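## Task

Find the cardboard box, which sits in either the top or the middle drawer of one of the two short, narrow file cabinets with three drawers each, and set it on the desk. When finished, all drawers in the room must be fully closed, both cabinets must remain roughly where they were, and the robot must not have tipped or be leaning. Anything that stays in place only because the robot is holding it does not count.

## Robot and tools

Robot: a Hello Robot Stretch 3, a single-arm mobile manipulator. It has a two-wheel drive base (0.33 m long, 0.34 m wide), a lift carriage on a vertical mast, and one telescoping arm that reaches out to the robot's right side. The gripper cannot move forward or back on its own; drive the base for that. Turning in place pivots about the point between the drive wheels, 0.05 m behind the front edge. With arm retracted and wrist folded, the turning sweep has a 0.28 m radius; an unfolded level wrist reaches outside it. The base cannot move sideways. Now and then a loose object may be nudged by an outside disturbance.

Frames: the base frame has its origin on the floor midway between the wheels, x forward, y left, z up. hand_pose is reported in this frame, at the point where closed fingertips meet; with wrist joints at zero its x axis points up, y back toward the mast, z toward the robot's rear. The odometry frame is the base frame at the start of the scene. Fingertips are round pads 0.04 m across.

execute_actions: argument "actions" is a list holding one action or none (empty returns state and images only). Optional "cameras" picks which images come back: head_camera, nav_camera, wrist_camera or all; omitted or null gives all, [] gives none. An action may contain "base", "joints", and "contact_limits"; the parts start together and may finish at different times.
- base: exactly one key. translate_m is a relative drive in metres from the current base position, forward positive, -1 to 1. rotate_rad is a relative in-place turn in radians, counter-clockwise (left) positive, -3.2 to 3.2. Base commands are measured from the base position in the latest state report.
- joints: absolute targets, one number per named joint: lift_m 0 to 1.1 m (arm height on mast); arm_m 0 to 0.52 m (extension); wrist_yaw_rad -1.345 to 4.42 (0 along arm, positive toward robot front, 3.0 folded over base); wrist_pitch_rad -1.57 to 0.451 (0 level, negative tips fingers down); wrist_roll_rad -2.911 to 2.911 (0 fingers side by side, level); gripper_m -0.089 to 0.179 (larger is wider; real fingertip gap is less than the value by about 0.007 near closed and 0.025 wide open, zero below 0.007); head_pan_rad -3.953 to 1.73 (0 forward, positive left, -1.57 faces along the arm); head_tilt_rad -1.53 to 0.419 (0 level, negative down). Done tolerances: lift and arm ±0.004, gripper ±0.004, yaw/roll/head ±0.02, pitch ±0.05.
- contact_limits: only arm_m, a motor_effort percentage 1 to 100 at which the arm motion halts (contact_stop); a negative effort of that size applies when retracting. Smaller is gentler but too small halts immediately. It also caps holding force until the next action. Values above the maximum are cut down.
Omitted joints or base may still be driving toward an earlier target without status showing it. Unknown keys or out-of-range values reject the whole call and nothing moves. If a result reports a stop, the remaining movement, wait and finished_scene calls in that same reply are skipped.

wait: seconds 0 to 10; commands nothing and returns the same state and images.
zoom_image: camera plus region [x0, y0, x1, y1] in pixels of that camera's latest full image, top-left origin, at most 504 by 504.
finished_scene: scene is the current scene number; irreversible, ends it after the last command is held, and reports success and the next task.

Result lines: base_status and joint_status tell how each motion ended. For the base, done means wheels turned the commanded amount, even with slip; off_target means it is blocked and still pushing. After contact_stop, time_out or torque_fault the old target is dropped and the joint holds where it stopped, except arm and lift after contact_stop go slack until commanded again (a loaded slack lift may sink; closing fingers on a surface pushes it up). on_its_own describes things not commanded this call; its held at value is a target, not a position; effort at rest outside the rest range suggests pushing or load. motor_effort is percent of max, positive toward higher values, with the peak in brackets; readings carry fixed bias and noise. Positive wheel effort pushes forward. lidar_m: 12 distances from base origin, 30-degree sectors, first straight ahead then counter-clockwise (4th left, 7th behind, 10th right), '-' for nothing; plane 0.17 m high, range 0.15 to 12 m, blind to clear objects, may miss thin legs, partly blocked by mast and robot parts when lift is low. wrist_depth_mm and head_depth_mm: 7x7 median depths from the top left (wrist 45 to 1000 mm, head 280 to 4000 mm, head image sent rotated sideways). base_odometry counts wheel turns only; heading -3.142 to 3.142, left positive; turned_by_wheels and turned_by_imu give turn since last result. base_tilt in degrees, forward and right positive, with a fixed bias up to about 4 degrees.

Cameras: head_camera and nav_camera move with the head pan and tilt; wrist_camera rides on the gripper.

Speed: the base is fast (0.30 m/s, 1.9 rad/s) only when stowed: lift_m under 0.30, arm_m under 0.03, wrist_yaw_rad over 2.54; otherwise 0.10 m/s and 0.63 rad/s. Shorter robot motion time is better.

Gripping: command gripper_m below the object width; lower squeezes harder but the stall guard eases force, so heavy or slick items may slip; resend a different value to squeeze again. Release by opening at least 0.02 beyond the touch value. Readings and done do not prove a grasp.

Safety: fold or unfold the wrist only with lift_m 0.32 to 0.95, pitch -0.4 and roll near 0; once folded the lift may go down to 0.25. With yaw below -0.4 keep pitch at -0.5 or lower. Pushing with the arm into something rigid while the gripper is above about 0.45 m can tip the robot, more so with a raised contact limit or a repeated push. Do not drive while holding or hooking something fixed. If snagged while driving, reverse the last move in small steps; if tilted, pull the gripper free and, if needed, drop lift_m to about 0.2. Wrist servos overloaded for several seconds shut off for 10 s (torque_fault). Avoid drops, slams, hard hits and strong pushes, and close drawers gently without shifting cabinets.

Each tool is called after "Call:" as name([rows], argument=value, ...), one row to a line, values as JSON.

## Session

Call:
execute_actions(actions=[])

Scene clock: 0.00 s.
base_odometry: x=+0.000 y=+0.000 heading=+0.000 (m, m, rad; odometry frame)
turned_by_wheels: +0.000 (rad since the last result)
turned_by_imu: +0.000 (rad since the last result)
base_tilt: forward=+1.3 right=-0.7 (deg)
lidar_m: 1.49 1.88 1.88 2.17 1.42 1.42 2.28 2.41 2.46 2.08 1.79 1.32
head_depth_mm: 1871 1902 1915 1905 1846 1356 1355 / 1954 2059 2069 2079 1868 1474 1475 / 1953 2280 2268 2272 2179 1602 1603 / 1931 2496 2501 2502 2497 2471 2428 / 1922 2395 2380 2358 2340 2291 2293 / 1905 2221 2187 2150 2127 2125 2104 / 1895 2034 2000 1976 1963 1955 1938
base_status: not commanded
joint_positions: lift_m=+0.332 arm_m=-0.002 wrist_yaw_rad=+3.077 wrist_pitch_rad=-0.458 wrist_roll_rad=+0.019 gripper_m=+0.037 head_pan_rad=+0.004 head_tilt_rad=-0.019
joint_status: not commanded
motor_effort: left_wheel=+0 right_wheel=+0 lift_m=+44 arm_m=+0 wrist_yaw_rad=+1 wrist_pitch_rad=+7 wrist_roll_rad=+0 gripper_m=+0 head_pan_rad=+1 head_tilt_rad=+1 (%)
hand_pose: x=-0.0071 y=+0.0762 z=+0.3361 quat_wxyz=(+0.184, +0.700, +0.137, +0.677) (m; base frame)
wrist_depth_mm: - - - - - - - / - - - - - - - / 921 932 - 882 872 854 831 / 769 738 - 722 713 691 691 / 626 614 617 609 620 593 584 / 538 534 542 541 - 511 508 / 470 - - - 454 439 448
pictures: head_camera (sideways: a quarter turn clockwise sets it upright), nav_camera (sideways: a quarter turn counterclockwise sets it upright), wrist_camera
Images, in order (width x height): head_camera 896x504, nav_camera 672x504, wrist_camera 644x364.

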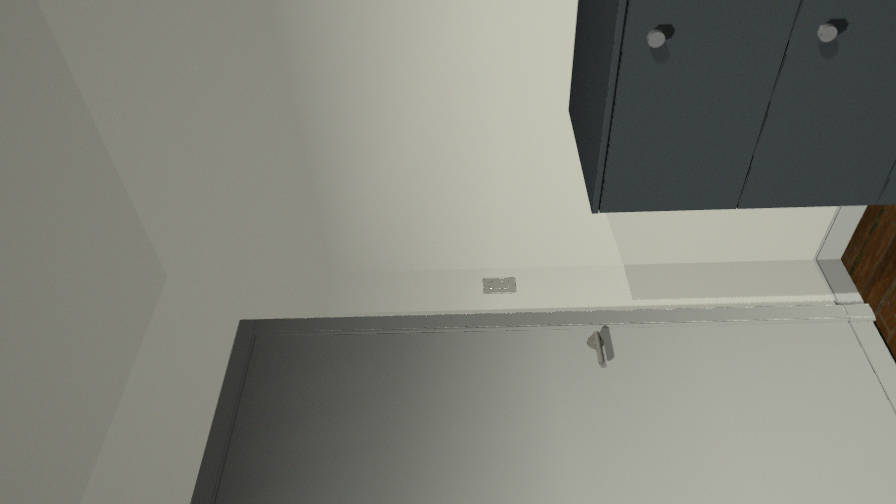

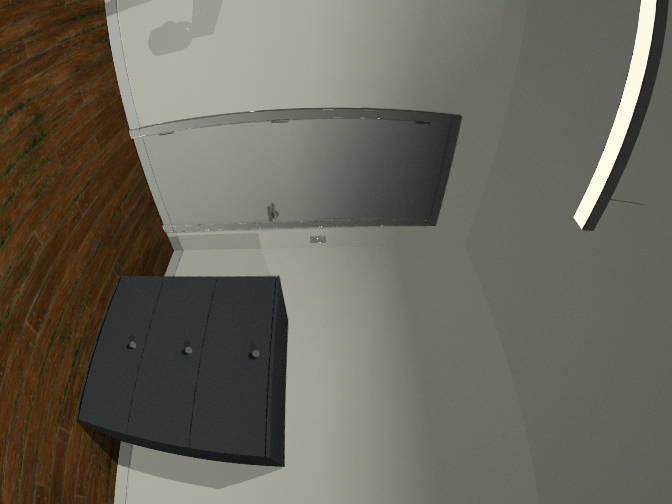

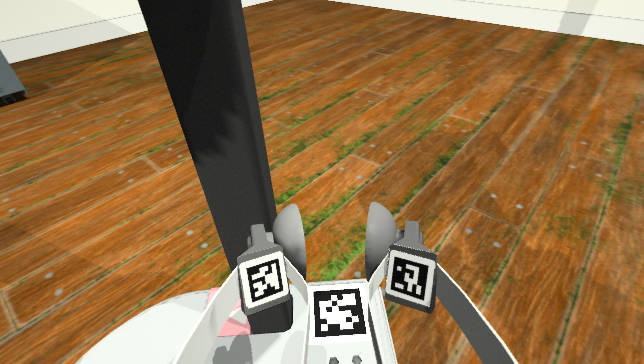

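Call:
execute_actions([
  {"joints": {"head_pan_rad": 1.5, "head_tilt_rad": -0.5}},
], cameras=["head_camera", "nav_camera"])

Call:
execute_actions([
  {"joints": {"head_pan_rad": -1.57, "head_tilt_rad": -0.5}},
], cameras=["head_camera", "nav_camera"])

Call:
execute_actions([
  {"joints": {"head_pan_rad": -3.14, "head_tilt_rad": -0.5}},
], cameras=["head_camera", "nav_camera"])

Scene clock: 4.03 s.
base_odometry: x=+0.000 y=+0.000 heading=+0.000 (m, m, rad; odometry frame)
turned_by_wheels: +0.000 (rad since the last result)
turned_by_imu: -0.001 (rad since the last result)
base_tilt: forward=+1.2 right=-0.7 (deg)
lidar_m: 1.49 1.88 1.88 2.17 1.42 1.42 2.27 2.41 2.46 2.08 1.79 1.33
head_depth_mm: 1709 1812 1935 2098 2157 1698 1395 / 1829 1941 2081 2271 2171 1705 1398 / 1958 2108 2273 2452 2176 1707 1402 / 2102 2262 2443 2652 2204 1712 1411 / 2287 2475 2659 2821 2205 1731 1416 / 2216 2344 2495 2644 2191 1733 1415 / 2029 2133 2248 2402 2231 1728 1422
base_status: not commanded
joint_positions: lift_m=+0.332 arm_m=-0.002 wrist_yaw_rad=+3.077 wrist_pitch_rad=-0.458 wrist_roll_rad=+0.019 gripper_m=+0.037 head_pan_rad=+1.493 head_tilt_rad=-0.494
joint_status: all done
motor_effort: left_wheel=+0(0) right_wheel=+0(0) lift_m=+44(44) arm_m=-1(1) wrist_yaw_rad=+1(1) wrist_pitch_rad=+6(6) wrist_roll_rad=+0(0) gripper_m=+1(0) head_pan_rad=+2(31) head_tilt_rad=-3(24) (%)
hand_pose: x=-0.0071 y=+0.0762 z=+0.3361 quat_wxyz=(+0.184, +0.700, +0.137, +0.677) (m; base frame)
wrist_depth_mm: - - - - - - - / - - - - - - - / 935 924 - 884 883 847 844 / 759 736 - 724 704 696 684 / 616 617 607 604 615 590 594 / 537 536 540 540 - 515 509 / 470 - - - 451 450 447
pictures: head_camera (sideways: a quarter turn clockwise sets it upright), nav_camera (sideways: a quarter turn counterclockwise sets it upright)
Images, in order (width x height): head_camera 896x504, nav_camera 672x504.

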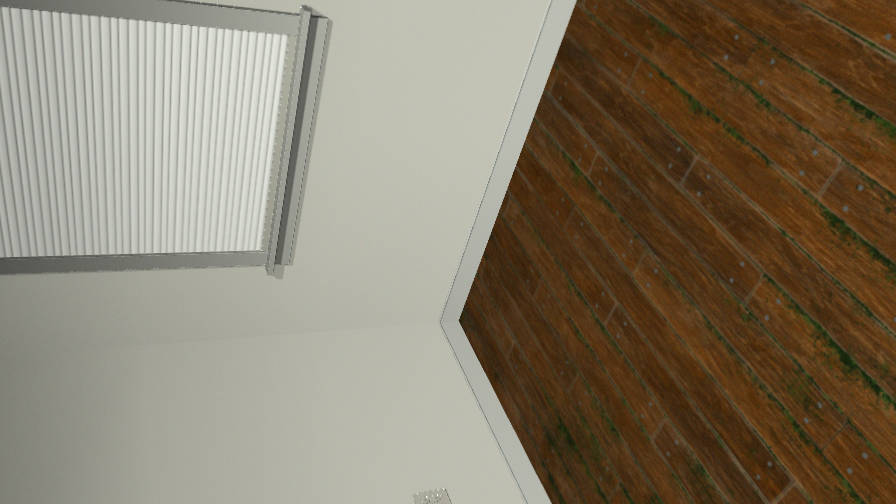

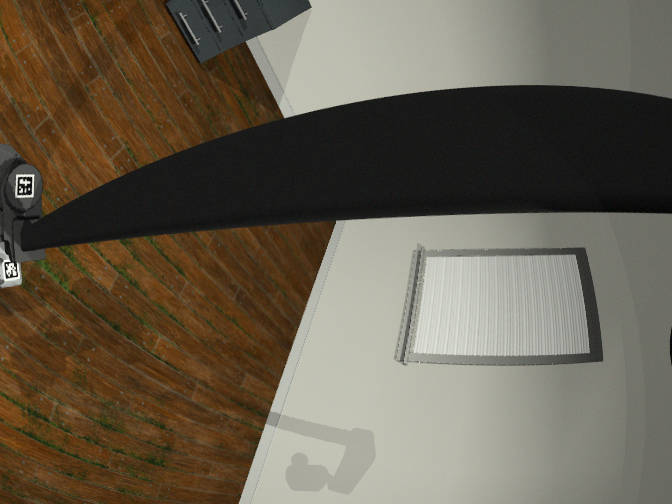

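Scene clock: 5.93 s.
base_odometry: x=+0.000 y=+0.000 heading=+0.000 (m, m, rad; odometry frame)
turned_by_wheels: +0.000 (rad since the last result)
turned_by_imu: +0.000 (rad since the last result)
base_tilt: forward=+1.1 right=-0.7 (deg)
lidar_m: 1.48 1.88 1.88 2.17 1.42 1.42 2.27 2.41 2.46 2.08 1.79 1.33
head_depth_mm: 2783 2965 3055 2678 2169 1697 1399 / 2709 2936 3228 3017 2179 1698 1395 / 2439 2609 2865 2902 2185 1713 1404 / 2213 2363 2542 2699 2201 1723 1411 / 2025 2155 2295 2463 2203 1725 1418 / 1864 1971 2116 2251 2223 1729 1419 / 1727 1817 1940 2043 2126 1737 1417
base_status: not commanded
joint_positions: lift_m=+0.332 arm_m=-0.002 wrist_yaw_rad=+3.077 wrist_pitch_rad=-0.458 wrist_roll_rad=+0.019 gripper_m=+0.037 head_pan_rad=-1.563 head_tilt_rad=-0.494
joint_status: all done
motor_effort: left_wheel=+0(1) right_wheel=+0(0) lift_m=+44(44) arm_m=-1(1) wrist_yaw_rad=+1(1) wrist_pitch_rad=+7(7) wrist_roll_rad=+0(0) gripper_m=+0(1) head_pan_rad=-2(30) head_tilt_rad=-3(4) (%)
hand_pose: x=-0.0071 y=+0.0762 z=+0.3361 quat_wxyz=(+0.184, +0.700, +0.137, +0.677) (m; base frame)
wrist_depth_mm: - - - - - - - / - - - - - - - / 939 921 - 903 876 877 835 / 750 741 - 723 712 697 695 / 632 622 618 608 607 584 582 / 540 539 543 539 - 510 506 / 472 - - - 448 450 445
pictures: head_camera (sideways: a quarter turn clockwise sets it upright), nav_camera (sideways: a quarter turn counterclockwise sets it upright)
Images, in order (width x height): head_camera 896x504, nav_camera 672x504.

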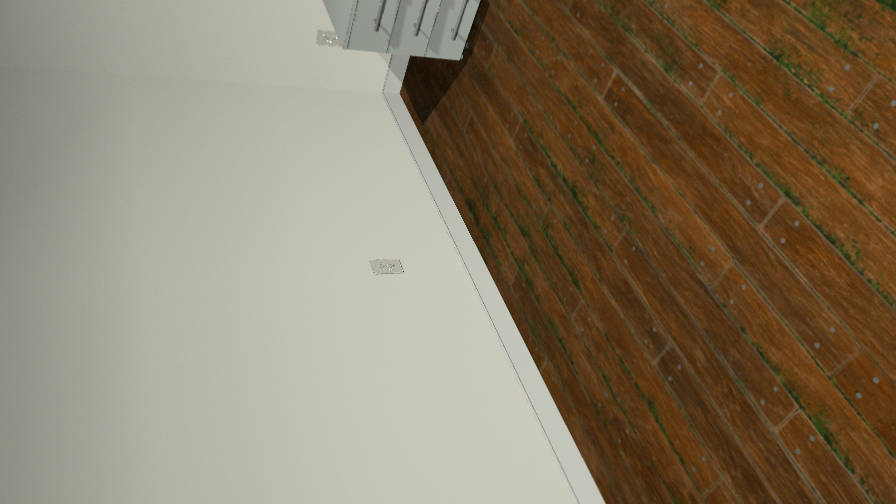

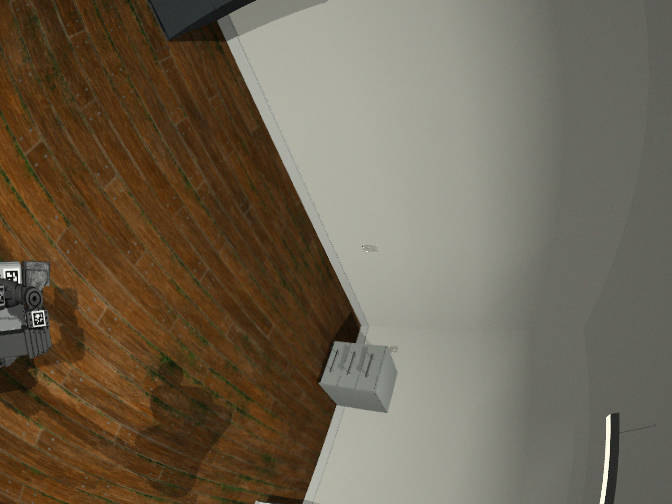

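Scene clock: 7.23 s.
base_odometry: x=+0.000 y=+0.000 heading=+0.000 (m, m, rad; odometry frame)
turned_by_wheels: +0.000 (rad since the last result)
turned_by_imu: +0.000 (rad since the last result)
base_tilt: forward=+1.2 right=-0.7 (deg)
lidar_m: 1.49 1.88 1.88 2.17 1.43 1.42 2.28 2.41 2.47 2.08 1.79 1.33
head_depth_mm: 1890 2014 2146 2294 2174 1708 1392 / 2047 2179 2330 2508 2174 1701 1394 / 2196 2391 2556 2712 2202 1706 1403 / 2389 2593 2826 2902 2186 1710 1413 / 2654 2885 3137 3059 2202 1716 1409 / 2916 3132 3273 3006 2220 1729 1424 / 2855 2983 3073 3099 2234 1741 1415
base_status: not commanded
joint_positions: lift_m=+0.332 arm_m=-0.002 wrist_yaw_rad=+3.077 wrist_pitch_rad=-0.458 wrist_roll_rad=+0.019 gripper_m=+0.037 head_pan_rad=-3.133 head_tilt_rad=-0.494
joint_status: all done
motor_effort: left_wheel=+0(0) right_wheel=+0(0) lift_m=+45(45) arm_m=+0(1) wrist_yaw_rad=+1(1) wrist_pitch_rad=+6(7) wrist_roll_rad=+0(0) gripper_m=+0(0) head_pan_rad=-2(31) head_tilt_rad=-3(4) (%)
hand_pose: x=-0.0071 y=+0.0762 z=+0.3361 quat_wxyz=(+0.184, +0.700, +0.137, +0.677) (m; base frame)
wrist_depth_mm: - - - - - - - / - - - - - - - / 936 909 - 871 858 854 842 / 742 723 - 723 710 705 703 / 627 623 607 598 610 593 585 / 536 536 538 544 - 507 502 / 469 - - - 451 448 442
pictures: head_camera (sideways: a quarter turn clockwise sets it upright), nav_camera (sideways: a quarter turn counterclockwise sets it upright)
Images, in order (width x height): head_camera 896x504, nav_camera 672x504.

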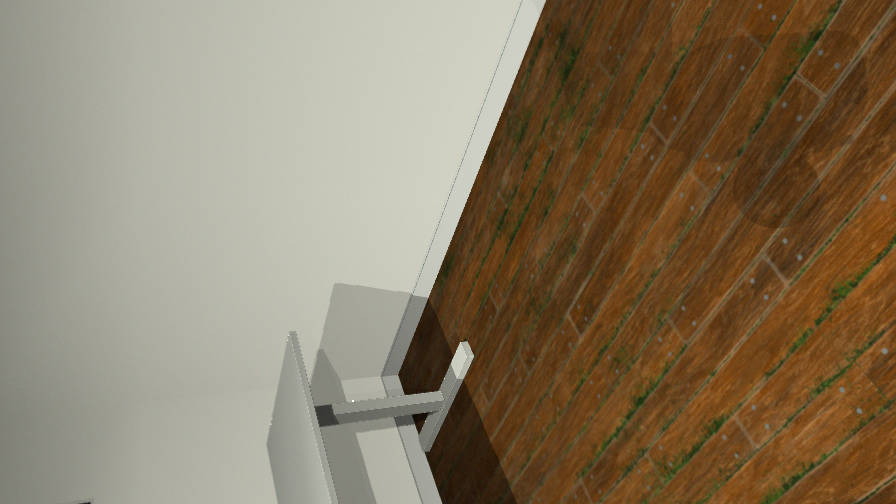

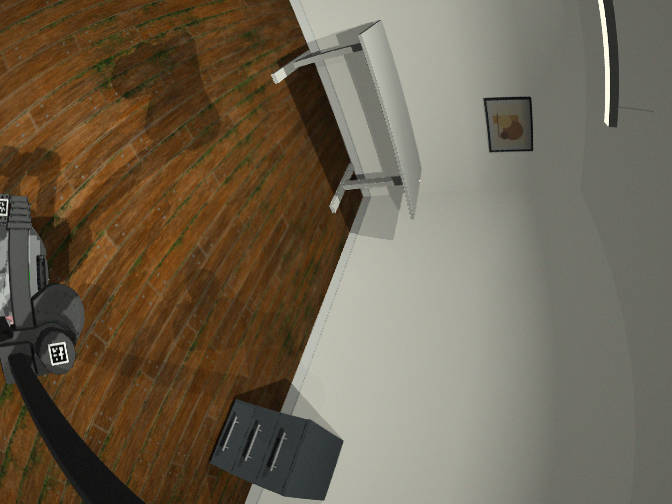

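Call:
execute_actions([
  {"joints": {"head_pan_rad": -3.9, "head_tilt_rad": -0.65}},
], cameras=["head_camera", "nav_camera"])

Scene clock: 11.53 s.
base_odometry: x=+0.000 y=+0.000 heading=+0.000 (m, m, rad; odometry frame)
turned_by_wheels: +0.000 (rad since the last result)
turned_by_imu: -0.001 (rad since the last result)
base_tilt: forward=+1.2 right=-0.5 (deg)
lidar_m: 1.48 1.88 1.88 2.17 1.42 1.42 2.27 2.41 2.46 2.08 1.79 1.33
head_depth_mm: - - - - - - - / 1705 1878 2073 2223 1878 - - / 1702 1867 2045 2229 1827 1506 1278 / 1714 1892 1914 1663 1793 1501 1277 / 1710 1877 1915 1668 1787 1514 1278 / 1713 1882 2068 2236 1844 1517 1286 / 1711 1893 2090 2271 1851 1519 1284
base_status: not commanded
joint_positions: lift_m=+0.332 arm_m=-0.002 wrist_yaw_rad=+3.077 wrist_pitch_rad=-0.458 wrist_roll_rad=+0.019 gripper_m=+0.037 head_pan_rad=-3.893 head_tilt_rad=-0.642
joint_status: all done
motor_effort: left_wheel=+0(0) right_wheel=+0(0) lift_m=+44(44) arm_m=+0(1) wrist_yaw_rad=+1(1) wrist_pitch_rad=+6(6) wrist_roll_rad=+0(0) gripper_m=+0(0) head_pan_rad=-2(27) head_tilt_rad=-4(15) (%)
hand_pose: x=-0.0071 y=+0.0762 z=+0.3361 quat_wxyz=(+0.184, +0.700, +0.137, +0.677) (m; base frame)
wrist_depth_mm: - - - - - - - / - - - - - - - / 938 921 - 892 860 855 842 / 762 741 - 721 707 690 692 / 628 615 612 599 613 595 577 / 534 539 545 541 - 511 503 / 467 - - - 452 448 447
pictures: head_camera (sideways: a quarter turn clockwise sets it upright), nav_camera (sideways: a quarter turn counterclockwise sets it upright)
Images, in order (width x height): head_camera 896x504, nav_camera 672x504.

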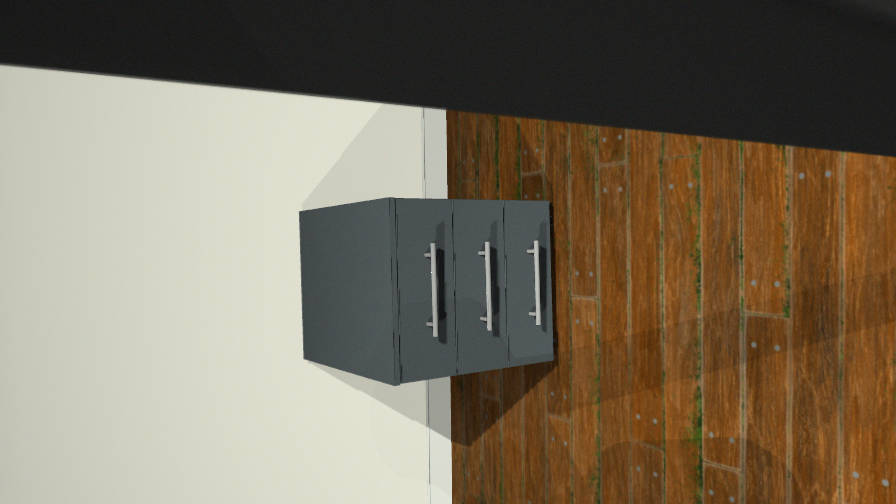

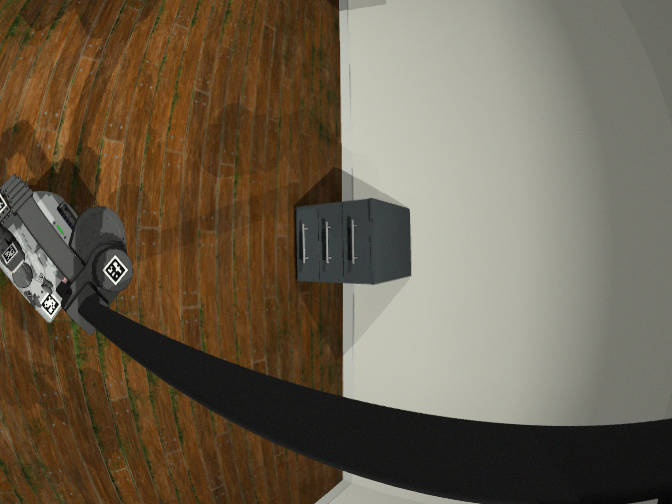

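Call:
execute_actions([
  {"joints": {"lift_m": 0.28, "head_pan_rad": 0.0, "head_tilt_rad": -0.7}},
], cameras=[])

Call:
execute_actions([
  {"base": {"rotate_rad": 2.37}},
], cameras=["head_camera"])

Scene clock: 38.47 s.
base_odometry: x=+0.000 y=+0.000 heading=+0.000 (m, m, rad; odometry frame)
turned_by_wheels: +0.000 (rad since the last result)
turned_by_imu: -0.001 (rad since the last result)
base_tilt: forward=+1.1 right=-0.7 (deg)
lidar_m: 1.48 1.87 1.88 2.17 1.43 1.42 2.28 2.41 2.46 2.08 1.79 1.33
head_depth_mm: 1578 1322 1456 1614 1680 1433 1239 / 1599 1434 1580 1766 1732 1442 1238 / 1850 1550 1731 1949 1732 1448 1241 / 2160 2384 2636 2089 1734 1455 1246 / 2177 2354 2550 2174 1751 1455 1248 / 1973 2150 2346 2180 1753 1462 1251 / 1825 1975 2140 2201 1749 1466 1248
base_status: not commanded
joint_positions: lift_m=+0.280 arm_m=-0.002 wrist_yaw_rad=+3.077 wrist_pitch_rad=-0.459 wrist_roll_rad=+0.019 gripper_m=+0.037 head_pan_rad=-0.007 head_tilt_rad=-0.691
joint_status: all done
motor_effort: left_wheel=+0(0) right_wheel=+0(0) lift_m=+39(40) arm_m=-1(1) wrist_yaw_rad=+1(1) wrist_pitch_rad=+7(7) wrist_roll_rad=+0(0) gripper_m=+0(0) head_pan_rad=+3(31) head_tilt_rad=-4(10) (%)
hand_pose: x=-0.0071 y=+0.0761 z=+0.2838 quat_wxyz=(+0.185, +0.699, +0.137, +0.677) (m; base frame)
wrist_depth_mm: - - - - - - - / - - - - - - 953 / 832 815 - 787 778 761 743 / 663 658 - 641 636 612 617 / 560 547 547 540 545 525 513 / 479 498 - - - 452 451 / 431 - - - 402 398 395
pictures: none
No camera images: the call's "cameras" was empty. Leave "cameras" out to get every camera's image.

Scene clock: 41.27 s.
base_odometry: x=+0.000 y=+0.000 heading=+2.370 (m, m, rad; odometry frame)
turned_by_wheels: +2.370 (rad since the last result)
turned_by_imu: +2.323 (rad since the last result)
base_tilt: forward=+1.1 right=-0.7 (deg)
lidar_m: 1.42 2.03 2.78 2.41 2.57 1.86 1.33 1.35 1.95 1.87 1.95 2.05
head_depth_mm: 1729 1906 2147 2121 1718 1436 1234 / 1709 1904 2141 2148 1726 1441 1237 / 1718 1901 2129 2165 1735 1444 1242 / 1711 1891 1781 1747 1740 1455 1241 / 1701 1883 1704 1703 1745 1454 1245 / 1686 1875 1894 1801 1752 1457 1254 / 1693 1868 2106 2196 1753 1463 1251
base_status: done
joint_positions: lift_m=+0.280 arm_m=-0.002 wrist_yaw_rad=+3.077 wrist_pitch_rad=-0.459 wrist_roll_rad=+0.019 gripper_m=+0.037 head_pan_rad=-0.007 head_tilt_rad=-0.692
joint_status: not commanded
motor_effort: left_wheel=-2(8) right_wheel=+2(7) lift_m=+38(38) arm_m=-1(1) wrist_yaw_rad=+1(1) wrist_pitch_rad=+7(7) wrist_roll_rad=+0(0) gripper_m=+0(0) head_pan_rad=+3(3) head_tilt_rad=-4(4) (%)
hand_pose: x=-0.0071 y=+0.0761 z=+0.2838 quat_wxyz=(+0.185, +0.699, +0.137, +0.677) (m; base frame)
wrist_depth_mm: - - - - - - - / - - - - - - 969 / 834 818 - 794 771 765 750 / 663 665 - 634 628 617 624 / 554 551 543 539 539 522 515 / 480 491 - - - 454 449 / 429 - - - 401 396 395
pictures: head_camera (sideways: a quarter turn clockwise sets it upright)
Images, in order (width x height): head_camera 896x504.

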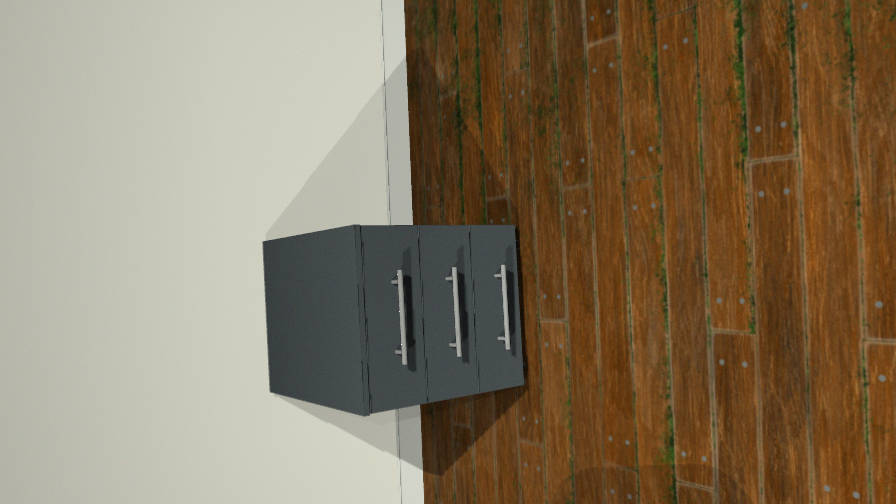

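Call:
execute_actions([
  {"base": {"translate_m": 0.52}, "joints": {"head_pan_rad": -1.57, "head_tilt_rad": -0.85}},
], cameras=[])

Call:
execute_actions([
  {"base": {"rotate_rad": 1.63}},
], cameras=[])

Call:
execute_actions([
  {"joints": {"lift_m": 0.55, "wrist_pitch_rad": -0.4}},
], cameras=["head_camera"])

Scene clock: 47.50 s.
base_odometry: x=-0.373 y=+0.363 heading=+2.370 (m, m, rad; odometry frame)
turned_by_wheels: +0.000 (rad since the last result)
turned_by_imu: +0.002 (rad since the last result)
base_tilt: forward=+1.2 right=-0.7 (deg)
lidar_m: 0.90 0.93 2.05 2.42 2.88 2.40 1.84 1.88 1.95 1.88 1.93 1.51
head_depth_mm: 1683 1926 2127 1796 1519 1318 1162 / 1691 1922 2124 1797 1523 1327 1165 / 1691 1903 2126 1812 1530 1328 1167 / 1688 1911 2127 1804 1535 1332 1172 / 1680 1908 2113 1822 1536 1337 1174 / 1677 1906 2101 1836 1545 1339 1175 / 1664 1899 2100 1820 1549 1343 1179
base_status: done
joint_positions: lift_m=+0.280 arm_m=-0.002 wrist_yaw_rad=+3.077 wrist_pitch_rad=-0.459 wrist_roll_rad=+0.019 gripper_m=+0.037 head_pan_rad=-1.563 head_tilt_rad=-0.840
joint_status: all done
motor_effort: left_wheel=-3(5) right_wheel=+2(7) lift_m=+38(39) arm_m=+0(0) wrist_yaw_rad=+1(1) wrist_pitch_rad=+7(7) wrist_roll_rad=+0(0) gripper_m=+0(0) head_pan_rad=+0(29) head_tilt_rad=-4(16) (%)
hand_pose: x=-0.0071 y=+0.0761 z=+0.2838 quat_wxyz=(+0.185, +0.699, +0.137, +0.677) (m; base frame)
wrist_depth_mm: - - - - - - - / - - - - - - 953 / 830 826 - 796 769 747 746 / 655 660 - 636 629 614 613 / 565 551 539 538 538 520 519 / 472 497 - - - 455 450 / 426 - - - 401 399 391
pictures: none
No camera images: the call's "cameras" was empty. Leave "cameras" out to get every camera's image.

Scene clock: 49.73 s.
base_odometry: x=-0.373 y=+0.363 heading=-2.284 (m, m, rad; odometry frame)
turned_by_wheels: +1.630 (rad since the last result)
turned_by_imu: +1.597 (rad since the last result)
base_tilt: forward=+1.1 right=-0.6 (deg)
lidar_m: 2.40 2.69 2.36 1.84 1.90 1.93 1.87 1.96 1.50 0.90 0.94 2.15
head_depth_mm: 1286 1459 1691 1794 1519 1324 1165 / 1290 1466 1690 1796 1523 1326 1166 / 1293 1466 1590 1291 1496 1325 1168 / 1293 1475 1315 1230 1464 1323 1177 / 1298 1476 1315 1229 1455 1330 1175 / 1300 1481 1365 1232 1511 1344 1179 / 1303 1482 1721 1836 1550 1343 1179
base_status: done
joint_positions: lift_m=+0.280 arm_m=-0.002 wrist_yaw_rad=+3.077 wrist_pitch_rad=-0.459 wrist_roll_rad=+0.019 gripper_m=+0.037 head_pan_rad=-1.563 head_tilt_rad=-0.840
joint_status: not commanded
motor_effort: left_wheel=-2(8) right_wheel=+2(7) lift_m=+38(38) arm_m=-1(1) wrist_yaw_rad=+1(1) wrist_pitch_rad=+7(7) wrist_roll_rad=+0(0) gripper_m=+0(0) head_pan_rad=-2(2) head_tilt_rad=-4(4) (%)
hand_pose: x=-0.0071 y=+0.0760 z=+0.2838 quat_wxyz=(+0.185, +0.699, +0.137, +0.677) (m; base frame)
wrist_depth_mm: - - - - - - - / - - - - - - 950 / 831 831 - 785 760 757 747 / 675 654 - 636 633 613 605 / 553 547 543 545 540 526 517 / 480 495 - - - 454 448 / 430 - - - 400 398 395
pictures: none
No camera images: the call's "cameras" was empty. Leave "cameras" out to get every camera's image.

Scene clock: 53.03 s.
base_odometry: x=-0.373 y=+0.363 heading=-2.284 (m, m, rad; odometry frame)
turned_by_wheels: +0.000 (rad since the last result)
turned_by_imu: -0.001 (rad since the last result)
base_tilt: forward=+1.2 right=-0.6 (deg)
lidar_m: 2.40 2.69 2.36 1.84 1.90 1.93 1.88 1.97 1.50 0.90 0.94 2.15
head_depth_mm: 1288 1463 1693 1796 1520 1320 1170 / 1289 1466 1693 1798 1523 1323 1188 / 1294 1466 1591 1295 1500 1325 1186 / 1293 1473 1316 1229 1455 1328 1192 / 1298 1478 1318 1226 1458 1335 1174 / 1299 1477 1373 1229 1511 1337 1177 / 1304 1484 1721 1849 1551 1339 1174
base_status: not commanded
joint_positions: lift_m=+0.550 arm_m=-0.002 wrist_yaw_rad=+3.077 wrist_pitch_rad=-0.419 wrist_roll_rad=+0.019 gripper_m=+0.037 head_pan_rad=-1.563 head_tilt_rad=-0.840
joint_status: all done
motor_effort: left_wheel=-2(3) right_wheel=+2(2) lift_m=+50(54) arm_m=+0(1) wrist_yaw_rad=+1(1) wrist_pitch_rad=+9(10) wrist_roll_rad=+0(0) gripper_m=+0(0) head_pan_rad=-2(2) head_tilt_rad=-4(4) (%)
hand_pose: x=-0.0068 y=+0.0812 z=+0.5622 quat_wxyz=(+0.171, +0.702, +0.123, +0.680) (m; base frame)
wrist_depth_mm: - - - - - - - / - - - - - - - / - - - - - - - / - - - - - - - / 955 955 940 915 938 900 898 / 822 809 798 788 - 772 756 / 715 693 692 687 674 663 674
pictures: head_camera (sideways: a quarter turn clockwise sets it upright)
Images, in order (width x height): head_camera 896x504.

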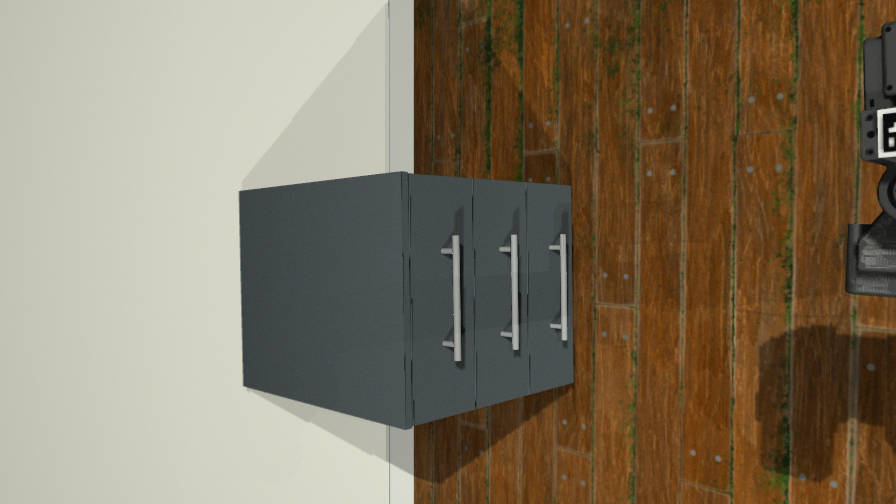

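Call:
execute_actions([
  {"joints": {"wrist_yaw_rad": 0.0, "gripper_m": 0.10}},
], cameras=[])

Call:
execute_actions([
  {"joints": {"wrist_pitch_rad": 0.0, "wrist_roll_rad": 1.57, "lift_m": 0.35}},
])

Scene clock: 57.27 s.
base_odometry: x=-0.373 y=+0.363 heading=-2.284 (m, m, rad; odometry frame)
turned_by_wheels: +0.000 (rad since the last result)
turned_by_imu: -0.001 (rad since the last result)
base_tilt: forward=+1.1 right=-0.6 (deg)
lidar_m: 2.41 2.69 2.37 1.83 1.90 1.93 1.87 1.97 1.49 0.90 0.94 2.14
head_depth_mm: 1289 1458 1683 1790 1518 1314 1175 / 1287 1461 1693 1804 1529 1319 1186 / 1293 1467 1586 1290 1500 1351 - / 1299 1477 1318 1219 1466 1346 1172 / 1301 1473 1321 1233 1459 1334 1174 / 1298 1478 1378 1227 1511 1336 1176 / 1308 1488 1721 1825 1548 1343 1181
base_status: not commanded
joint_positions: lift_m=+0.550 arm_m=-0.002 wrist_yaw_rad=+0.003 wrist_pitch_rad=-0.419 wrist_roll_rad=+0.019 gripper_m=+0.100 head_pan_rad=-1.563 head_tilt_rad=-0.840
joint_status: all done
motor_effort: left_wheel=-3(3) right_wheel=+2(2) lift_m=+50(50) arm_m=-1(1) wrist_yaw_rad=-2(2) wrist_pitch_rad=+9(9) wrist_roll_rad=+0(0) gripper_m=+0(81) head_pan_rad=-2(3) head_tilt_rad=-4(4) (%)
hand_pose: x=-0.0209 y=-0.3668 z=+0.5622 quat_wxyz=(+0.686, +0.147, -0.698, -0.148) (m; base frame)
wrist_depth_mm: - - 761 716 - - - / - - 649 641 - - - / - - 728 716 - - - / - - 811 804 - - - / 957 951 905 886 881 905 890 / 803 813 778 785 784 785 772 / 712 698 688 681 680 682 685
pictures: none
No camera images: the call's "cameras" was empty. Leave "cameras" out to get every camera's image.

Scene clock: 59.93 s.
base_odometry: x=-0.373 y=+0.363 heading=-2.284 (m, m, rad; odometry frame)
turned_by_wheels: +0.000 (rad since the last result)
turned_by_imu: +0.000 (rad since the last result)
base_tilt: forward=+1.2 right=-0.6 (deg)
lidar_m: 2.41 2.69 2.37 1.84 1.89 1.92 1.87 1.97 1.50 0.90 0.94 2.15
head_depth_mm: 1285 1461 1688 1790 1524 1314 1161 / 1295 1465 1693 1792 1529 1325 1167 / 1287 1471 1586 1296 1493 1331 1188 / 1298 1468 1314 1229 1460 1331 1193 / 1302 1478 1321 1223 1460 1339 1174 / 1305 1485 1370 1229 1509 1337 1175 / 1307 1484 1721 1829 1543 1340 1181
base_status: not commanded
joint_positions: lift_m=+0.350 arm_m=-0.002 wrist_yaw_rad=+0.002 wrist_pitch_rad=-0.023 wrist_roll_rad=+1.568 gripper_m=+0.100 head_pan_rad=-1.563 head_tilt_rad=-0.840
joint_status: all done
motor_effort: left_wheel=-3(3) right_wheel=+2(2) lift_m=+39(43) arm_m=-1(1) wrist_yaw_rad=-1(1) wrist_pitch_rad=+11(12) wrist_roll_rad=+1(2) gripper_m=+0(1) head_pan_rad=-1(2) head_tilt_rad=-4(4) (%)
hand_pose: x=-0.0208 y=-0.3982 z=+0.4587 quat_wxyz=(+0.002, +0.001, -1.000, -0.012) (m; base frame)
wrist_depth_mm: - - - - - 786 531 / - - - - - 736 531 / - - - 645 649 661 533 / - - - 672 677 683 527 / - - - 708 703 691 534 / - - - 721 - 705 539 / - - - - - 840 513
pictures: head_camera (sideways: a quarter turn clockwise sets it upright), nav_camera (sideways: a quarter turn counterclockwise sets it upright), wrist_camera
Images, in order (width x height): head_camera 896x504, nav_camera 672x504, wrist_camera 644x364.

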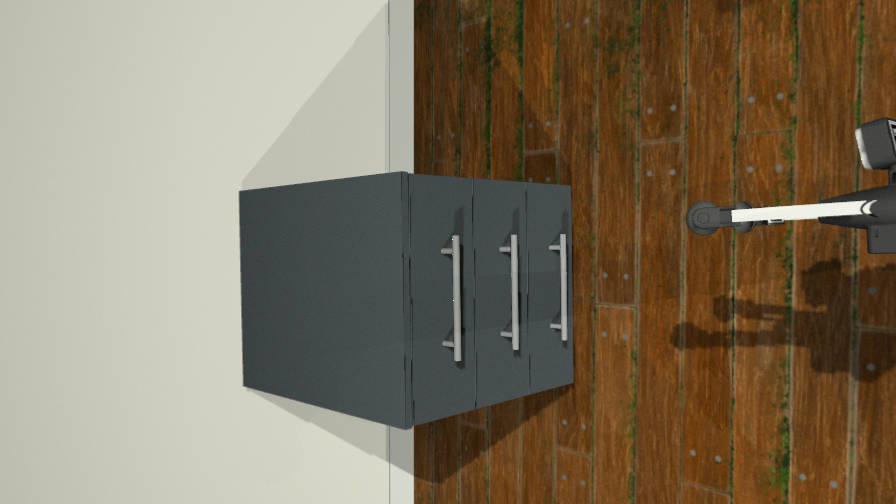

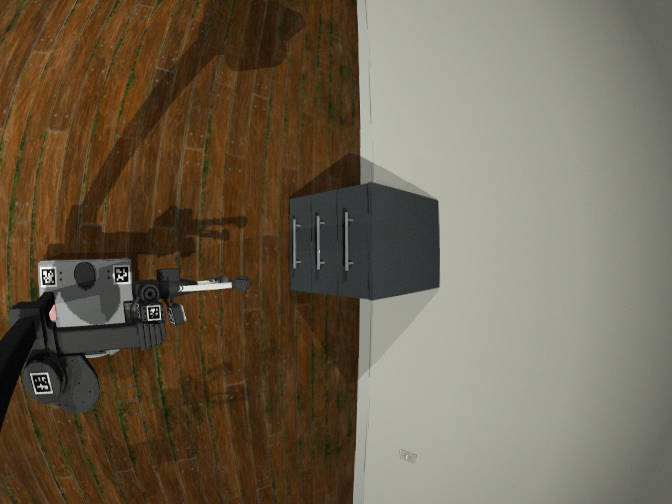

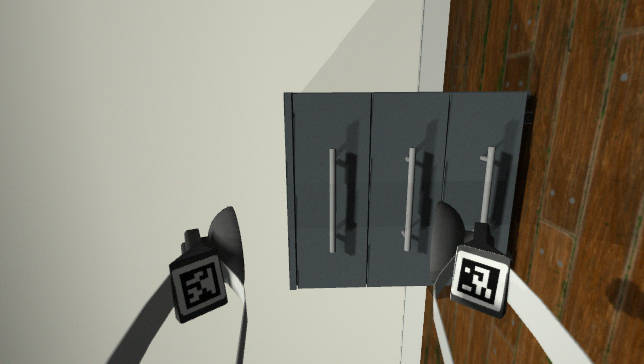

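Call:
execute_actions([
  {"base": {"translate_m": 0.125}, "joints": {"lift_m": 0.32, "arm_m": 0.30, "gripper_m": 0.08}},
], cameras=["head_camera", "wrist_camera"])

Scene clock: 76.27 s.
base_odometry: x=-0.454 y=+0.268 heading=-2.284 (m, m, rad; odometry frame)
turned_by_wheels: +0.000 (rad since the last result)
turned_by_imu: -0.001 (rad since the last result)
base_tilt: forward=+1.2 right=-0.7 (deg)
lidar_m: 2.29 2.58 2.36 1.85 1.90 2.05 2.00 2.00 1.50 0.90 1.52 2.15
head_depth_mm: 1290 1468 1697 1793 1523 1318 1164 / 1295 1468 1592 1333 1493 1324 1164 / 1296 1474 1309 1232 1461 1274 1167 / 1299 1475 1316 1228 1457 1304 1172 / 1300 1484 1367 1261 1471 1326 1177 / 1310 1480 1721 1814 1540 1330 1177 / 1305 1491 1729 1838 1553 1337 1180
base_status: done
joint_positions: lift_m=+0.320 arm_m=+0.300 wrist_yaw_rad=+0.002 wrist_pitch_rad=-0.022 wrist_roll_rad=+1.569 gripper_m=+0.080 head_pan_rad=-1.563 head_tilt_rad=-0.840
joint_status: all done
motor_effort: left_wheel=-3(3) right_wheel=+2(4) lift_m=+37(38) arm_m=+3(4) wrist_yaw_rad=-1(2) wrist_pitch_rad=+10(11) wrist_roll_rad=+0(1) gripper_m=+0(72) head_pan_rad=-1(2) head_tilt_rad=-4(4) (%)
hand_pose: x=-0.0209 y=-0.7003 z=+0.4289 quat_wxyz=(+0.001, +0.001, -1.000, -0.011) (m; base frame)
wrist_depth_mm: 804 817 339 331 330 335 338 / 836 845 345 340 345 345 349 / 850 868 872 354 356 357 360 / 901 908 906 361 373 372 377 / 957 963 939 378 385 387 391 / 979 - 400 391 396 400 407 / - - - - - 792 476
pictures: head_camera (sideways: a quarter turn clockwise sets it upright), wrist_camera
Images, in order (width x height): head_camera 896x504, wrist_camera 644x364.

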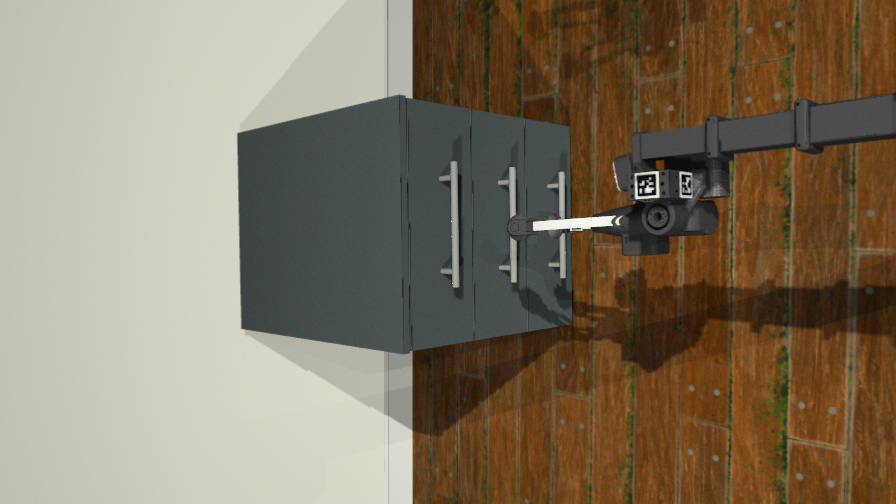

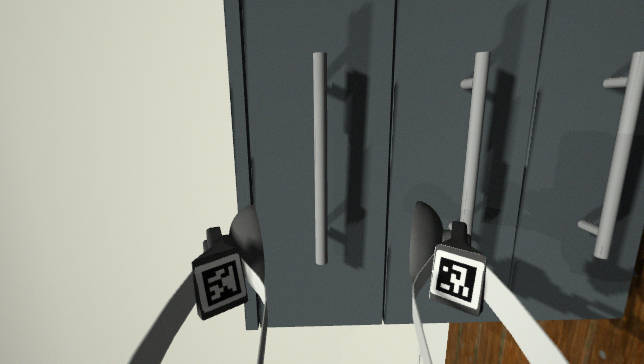

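Call:
execute_actions([
  {"joints": {"lift_m": 0.326, "arm_m": 0.44}, "contact_limits": {"arm_m": 15}},
], cameras=["head_camera", "wrist_camera"])

Scene clock: 84.53 s.
base_odometry: x=-0.454 y=+0.268 heading=-2.284 (m, m, rad; odometry frame)
turned_by_wheels: +0.000 (rad since the last result)
turned_by_imu: -0.001 (rad since the last result)
base_tilt: forward=+1.1 right=-0.7 (deg)
lidar_m: 2.28 2.58 2.37 1.86 1.89 2.05 2.00 2.00 1.50 0.90 1.53 2.15
head_depth_mm: 1286 1468 1697 1795 1524 1320 1165 / 1297 1469 1593 1342 1491 1333 1182 / 1293 1469 1310 1228 1376 1328 1168 / 1301 1478 1321 1214 1437 1329 1166 / 1301 1483 1360 1261 1472 1335 1176 / 1304 1486 1723 1829 1539 1337 1175 / 1312 1489 1727 1833 1549 1339 1179
base_status: not commanded
joint_positions: lift_m=+0.326 arm_m=+0.440 wrist_yaw_rad=+0.002 wrist_pitch_rad=-0.022 wrist_roll_rad=+1.569 gripper_m=+0.080 head_pan_rad=-1.563 head_tilt_rad=-0.840
joint_status: all done
motor_effort: left_wheel=-2(2) right_wheel=+2(2) lift_m=+50(52) arm_m=+4(3) wrist_yaw_rad=-1(1) wrist_pitch_rad=+11(10) wrist_roll_rad=+0(0) gripper_m=+0(1) head_pan_rad=-1(2) head_tilt_rad=-4(5) (%)
contact_limits: arm_m 15 (drawing in: default 27, maximum 44; extending or still: default 36, maximum 59)
hand_pose: x=-0.0209 y=-0.8403 z=+0.4346 quat_wxyz=(+0.001, +0.001, -1.000, -0.011) (m; base frame)
wrist_depth_mm: 697 685 200 200 203 206 204 / 702 719 206 207 211 211 210 / 737 741 213 215 219 219 219 / 764 762 222 223 225 228 229 / 787 804 229 231 234 237 236 / 828 843 241 240 244 245 247 / 876 874 251 250 253 256 258
pictures: head_camera (sideways: a quarter turn clockwise sets it upright), wrist_camera
Images, in order (width x height): head_camera 896x504, wrist_camera 644x364.

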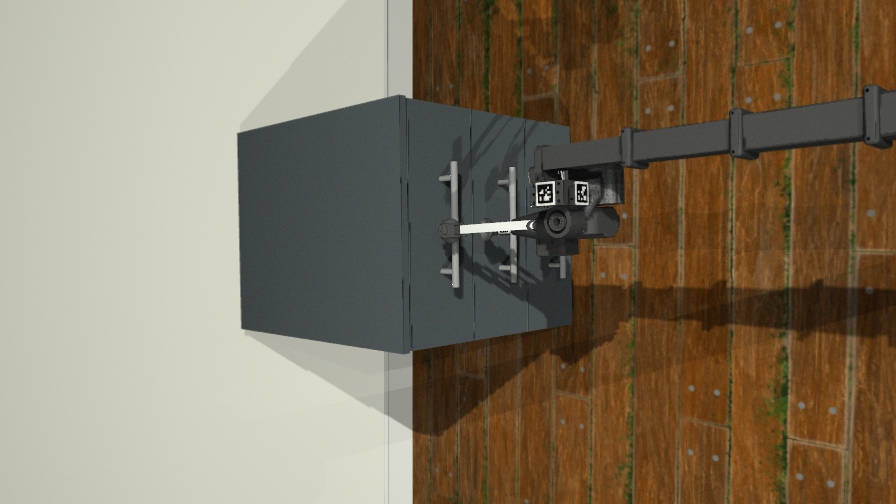

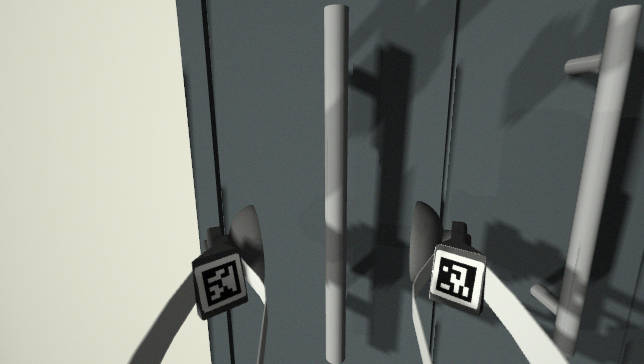

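Call:
execute_actions([
  {"joints": {"arm_m": 0.468}, "contact_limits": {"arm_m": 12}},
], cameras=[])

Call:
execute_actions([
  {"joints": {"gripper_m": -0.03}},
], cameras=["head_camera", "wrist_camera"])

Scene clock: 88.13 s.
base_odometry: x=-0.454 y=+0.268 heading=-2.284 (m, m, rad; odometry frame)
turned_by_wheels: +0.000 (rad since the last result)
turned_by_imu: -0.001 (rad since the last result)
base_tilt: forward=+1.2 right=-0.7 (deg)
lidar_m: 2.28 2.58 2.36 1.86 1.89 2.06 2.00 2.00 1.50 0.90 1.53 2.16
head_depth_mm: 1281 1462 1685 1797 1523 1317 1164 / 1293 1467 1591 1337 1501 1336 1184 / 1300 1472 1306 1230 - 1328 1171 / 1301 1475 1314 1232 1461 1325 1172 / 1304 1482 1362 1257 1479 1332 1176 / 1310 1491 1720 1831 1546 1338 1176 / 1307 1492 1718 1832 1547 1341 1176
base_status: not commanded
joint_positions: lift_m=+0.326 arm_m=+0.468 wrist_yaw_rad=+0.002 wrist_pitch_rad=-0.022 wrist_roll_rad=+1.569 gripper_m=+0.080 head_pan_rad=-1.563 head_tilt_rad=-0.840
joint_status: all done
motor_effort: left_wheel=-3(3) right_wheel=+2(2) lift_m=+50(50) arm_m=+3(11) wrist_yaw_rad=+0(1) wrist_pitch_rad=+10(11) wrist_roll_rad=+0(0) gripper_m=+0(1) head_pan_rad=-1(2) head_tilt_rad=-5(4) (%)
contact_limits: arm_m 12 (drawing in: default 27, maximum 44; extending or still: default 36, maximum 59)
hand_pose: x=-0.0209 y=-0.8683 z=+0.4346 quat_wxyz=(+0.001, +0.001, -1.000, -0.011) (m; base frame)
wrist_depth_mm: 662 662 175 174 177 179 179 / 682 677 180 180 183 184 187 / 706 710 186 186 190 191 192 / 744 735 194 193 197 198 199 / 763 769 199 201 203 206 206 / 800 806 211 208 212 215 213 / 855 835 218 217 221 224 222
pictures: none
No camera images: the call's "cameras" was empty. Leave "cameras" out to get every camera's image.

Scene clock: 89.73 s.
base_odometry: x=-0.454 y=+0.268 heading=-2.284 (m, m, rad; odometry frame)
turned_by_wheels: +0.000 (rad since the last result)
turned_by_imu: +0.000 (rad since the last result)
base_tilt: forward=+1.1 right=-0.7 (deg)
lidar_m: 2.29 2.59 2.37 1.86 1.90 2.05 2.00 2.00 1.50 0.90 1.53 2.16
head_depth_mm: 1288 1458 1692 1786 1522 1321 1162 / 1304 1470 1592 1338 1495 1335 1187 / 1295 1473 1309 1228 - 1326 1171 / 1302 1472 1315 1198 1464 1330 1171 / 1304 1480 1355 1264 1472 1336 1174 / 1306 1488 1718 1841 1549 1338 1179 / 1304 1492 1726 1828 1550 1337 1182
base_status: not commanded
joint_positions: lift_m=+0.326 arm_m=+0.468 wrist_yaw_rad=+0.001 wrist_pitch_rad=-0.028 wrist_roll_rad=+1.575 gripper_m=-0.029 head_pan_rad=-1.563 head_tilt_rad=-0.840
joint_status: all done
motor_effort: left_wheel=-3(3) right_wheel=+2(2) lift_m=+50(50) arm_m=+4(3) wrist_yaw_rad=+0(1) wrist_pitch_rad=+13(14) wrist_roll_rad=-3(3) gripper_m=-18(92) head_pan_rad=-2(2) head_tilt_rad=-4(4) (%)
hand_pose: x=-0.0210 y=-0.8681 z=+0.4330 quat_wxyz=(-0.002, +0.001, -1.000, -0.014) (m; base frame)
wrist_depth_mm: 653 663 174 172 178 180 181 / 669 680 181 179 185 186 187 / 705 714 186 186 190 192 193 / 734 738 193 193 198 200 201 / 774 765 201 - 204 208 207 / 796 796 207 212 213 215 215 / 833 853 218 220 222 225 224
pictures: head_camera (sideways: a quarter turn clockwise sets it upright), wrist_camera
Images, in order (width x height): head_camera 896x504, wrist_camera 644x364.

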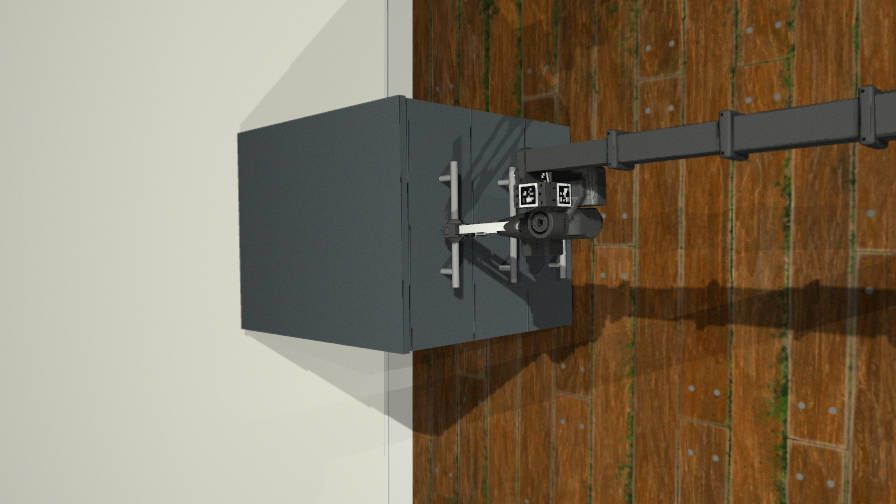

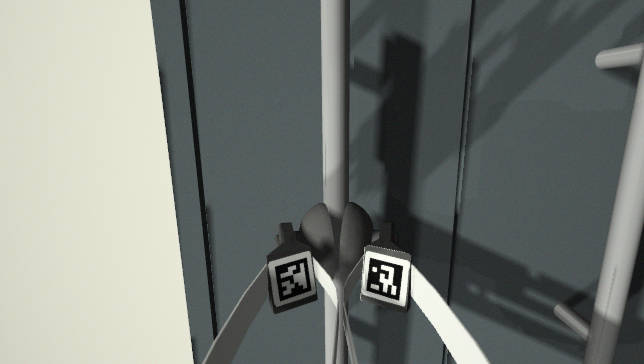

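Call:
execute_actions([
  {"joints": {"arm_m": 0.40}},
], cameras=["head_camera", "wrist_camera"])

Scene clock: 92.60 s.
base_odometry: x=-0.454 y=+0.268 heading=-2.284 (m, m, rad; odometry frame)
turned_by_wheels: +0.000 (rad since the last result)
turned_by_imu: +0.000 (rad since the last result)
base_tilt: forward=+1.3 right=-0.6 (deg)
lidar_m: 2.29 2.58 2.37 1.85 1.90 2.06 2.00 1.99 1.50 0.90 1.53 2.16
head_depth_mm: 1288 1467 1695 1793 1515 1319 1163 / 1292 1469 1590 1334 1495 1348 1176 / 1299 1466 1311 1228 1414 1314 1170 / 1299 1478 1317 1233 1443 1327 1174 / 1301 1479 1364 1260 1475 1336 1175 / 1307 1489 1726 1831 1544 1337 1177 / 1303 1489 1725 1830 1548 1338 1181
base_status: not commanded
joint_positions: lift_m=+0.326 arm_m=+0.400 wrist_yaw_rad=+0.001 wrist_pitch_rad=-0.023 wrist_roll_rad=+1.575 gripper_m=-0.029 head_pan_rad=-1.563 head_tilt_rad=-0.840
joint_status: all done
motor_effort: left_wheel=-2(3) right_wheel=+2(2) lift_m=+50(50) arm_m=-4(1) wrist_yaw_rad=-1(1) wrist_pitch_rad=+11(14) wrist_roll_rad=-3(3) gripper_m=-13(18) head_pan_rad=-1(1) head_tilt_rad=-5(5) (%)
hand_pose: x=-0.0210 y=-0.8009 z=+0.4342 quat_wxyz=(-0.002, +0.001, -1.000, -0.012) (m; base frame)
wrist_depth_mm: 712 721 237 236 240 241 243 / 749 764 244 244 248 249 251 / 760 776 255 251 258 259 260 / 813 809 263 262 266 266 271 / 829 839 275 270 278 276 283 / 867 862 877 - 290 288 294 / 898 912 908 298 301 304 305
pictures: head_camera (sideways: a quarter turn clockwise sets it upright), wrist_camera
Images, in order (width x height): head_camera 896x504, wrist_camera 644x364.

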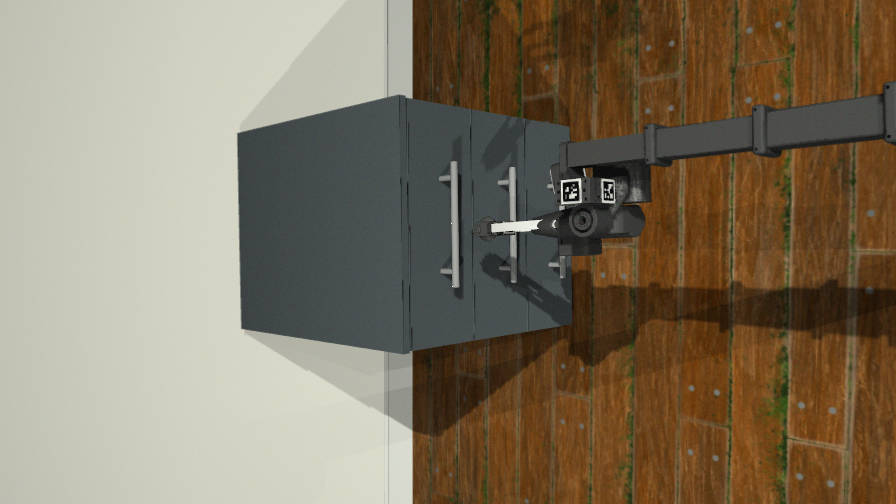

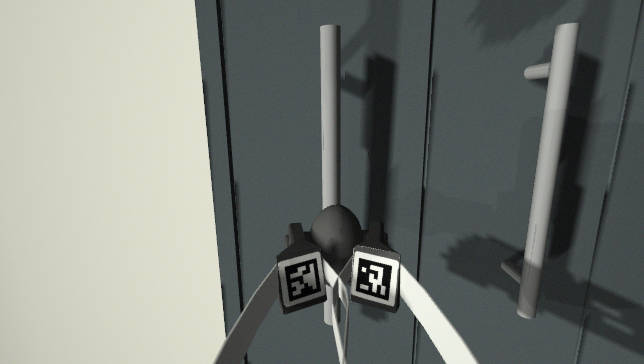

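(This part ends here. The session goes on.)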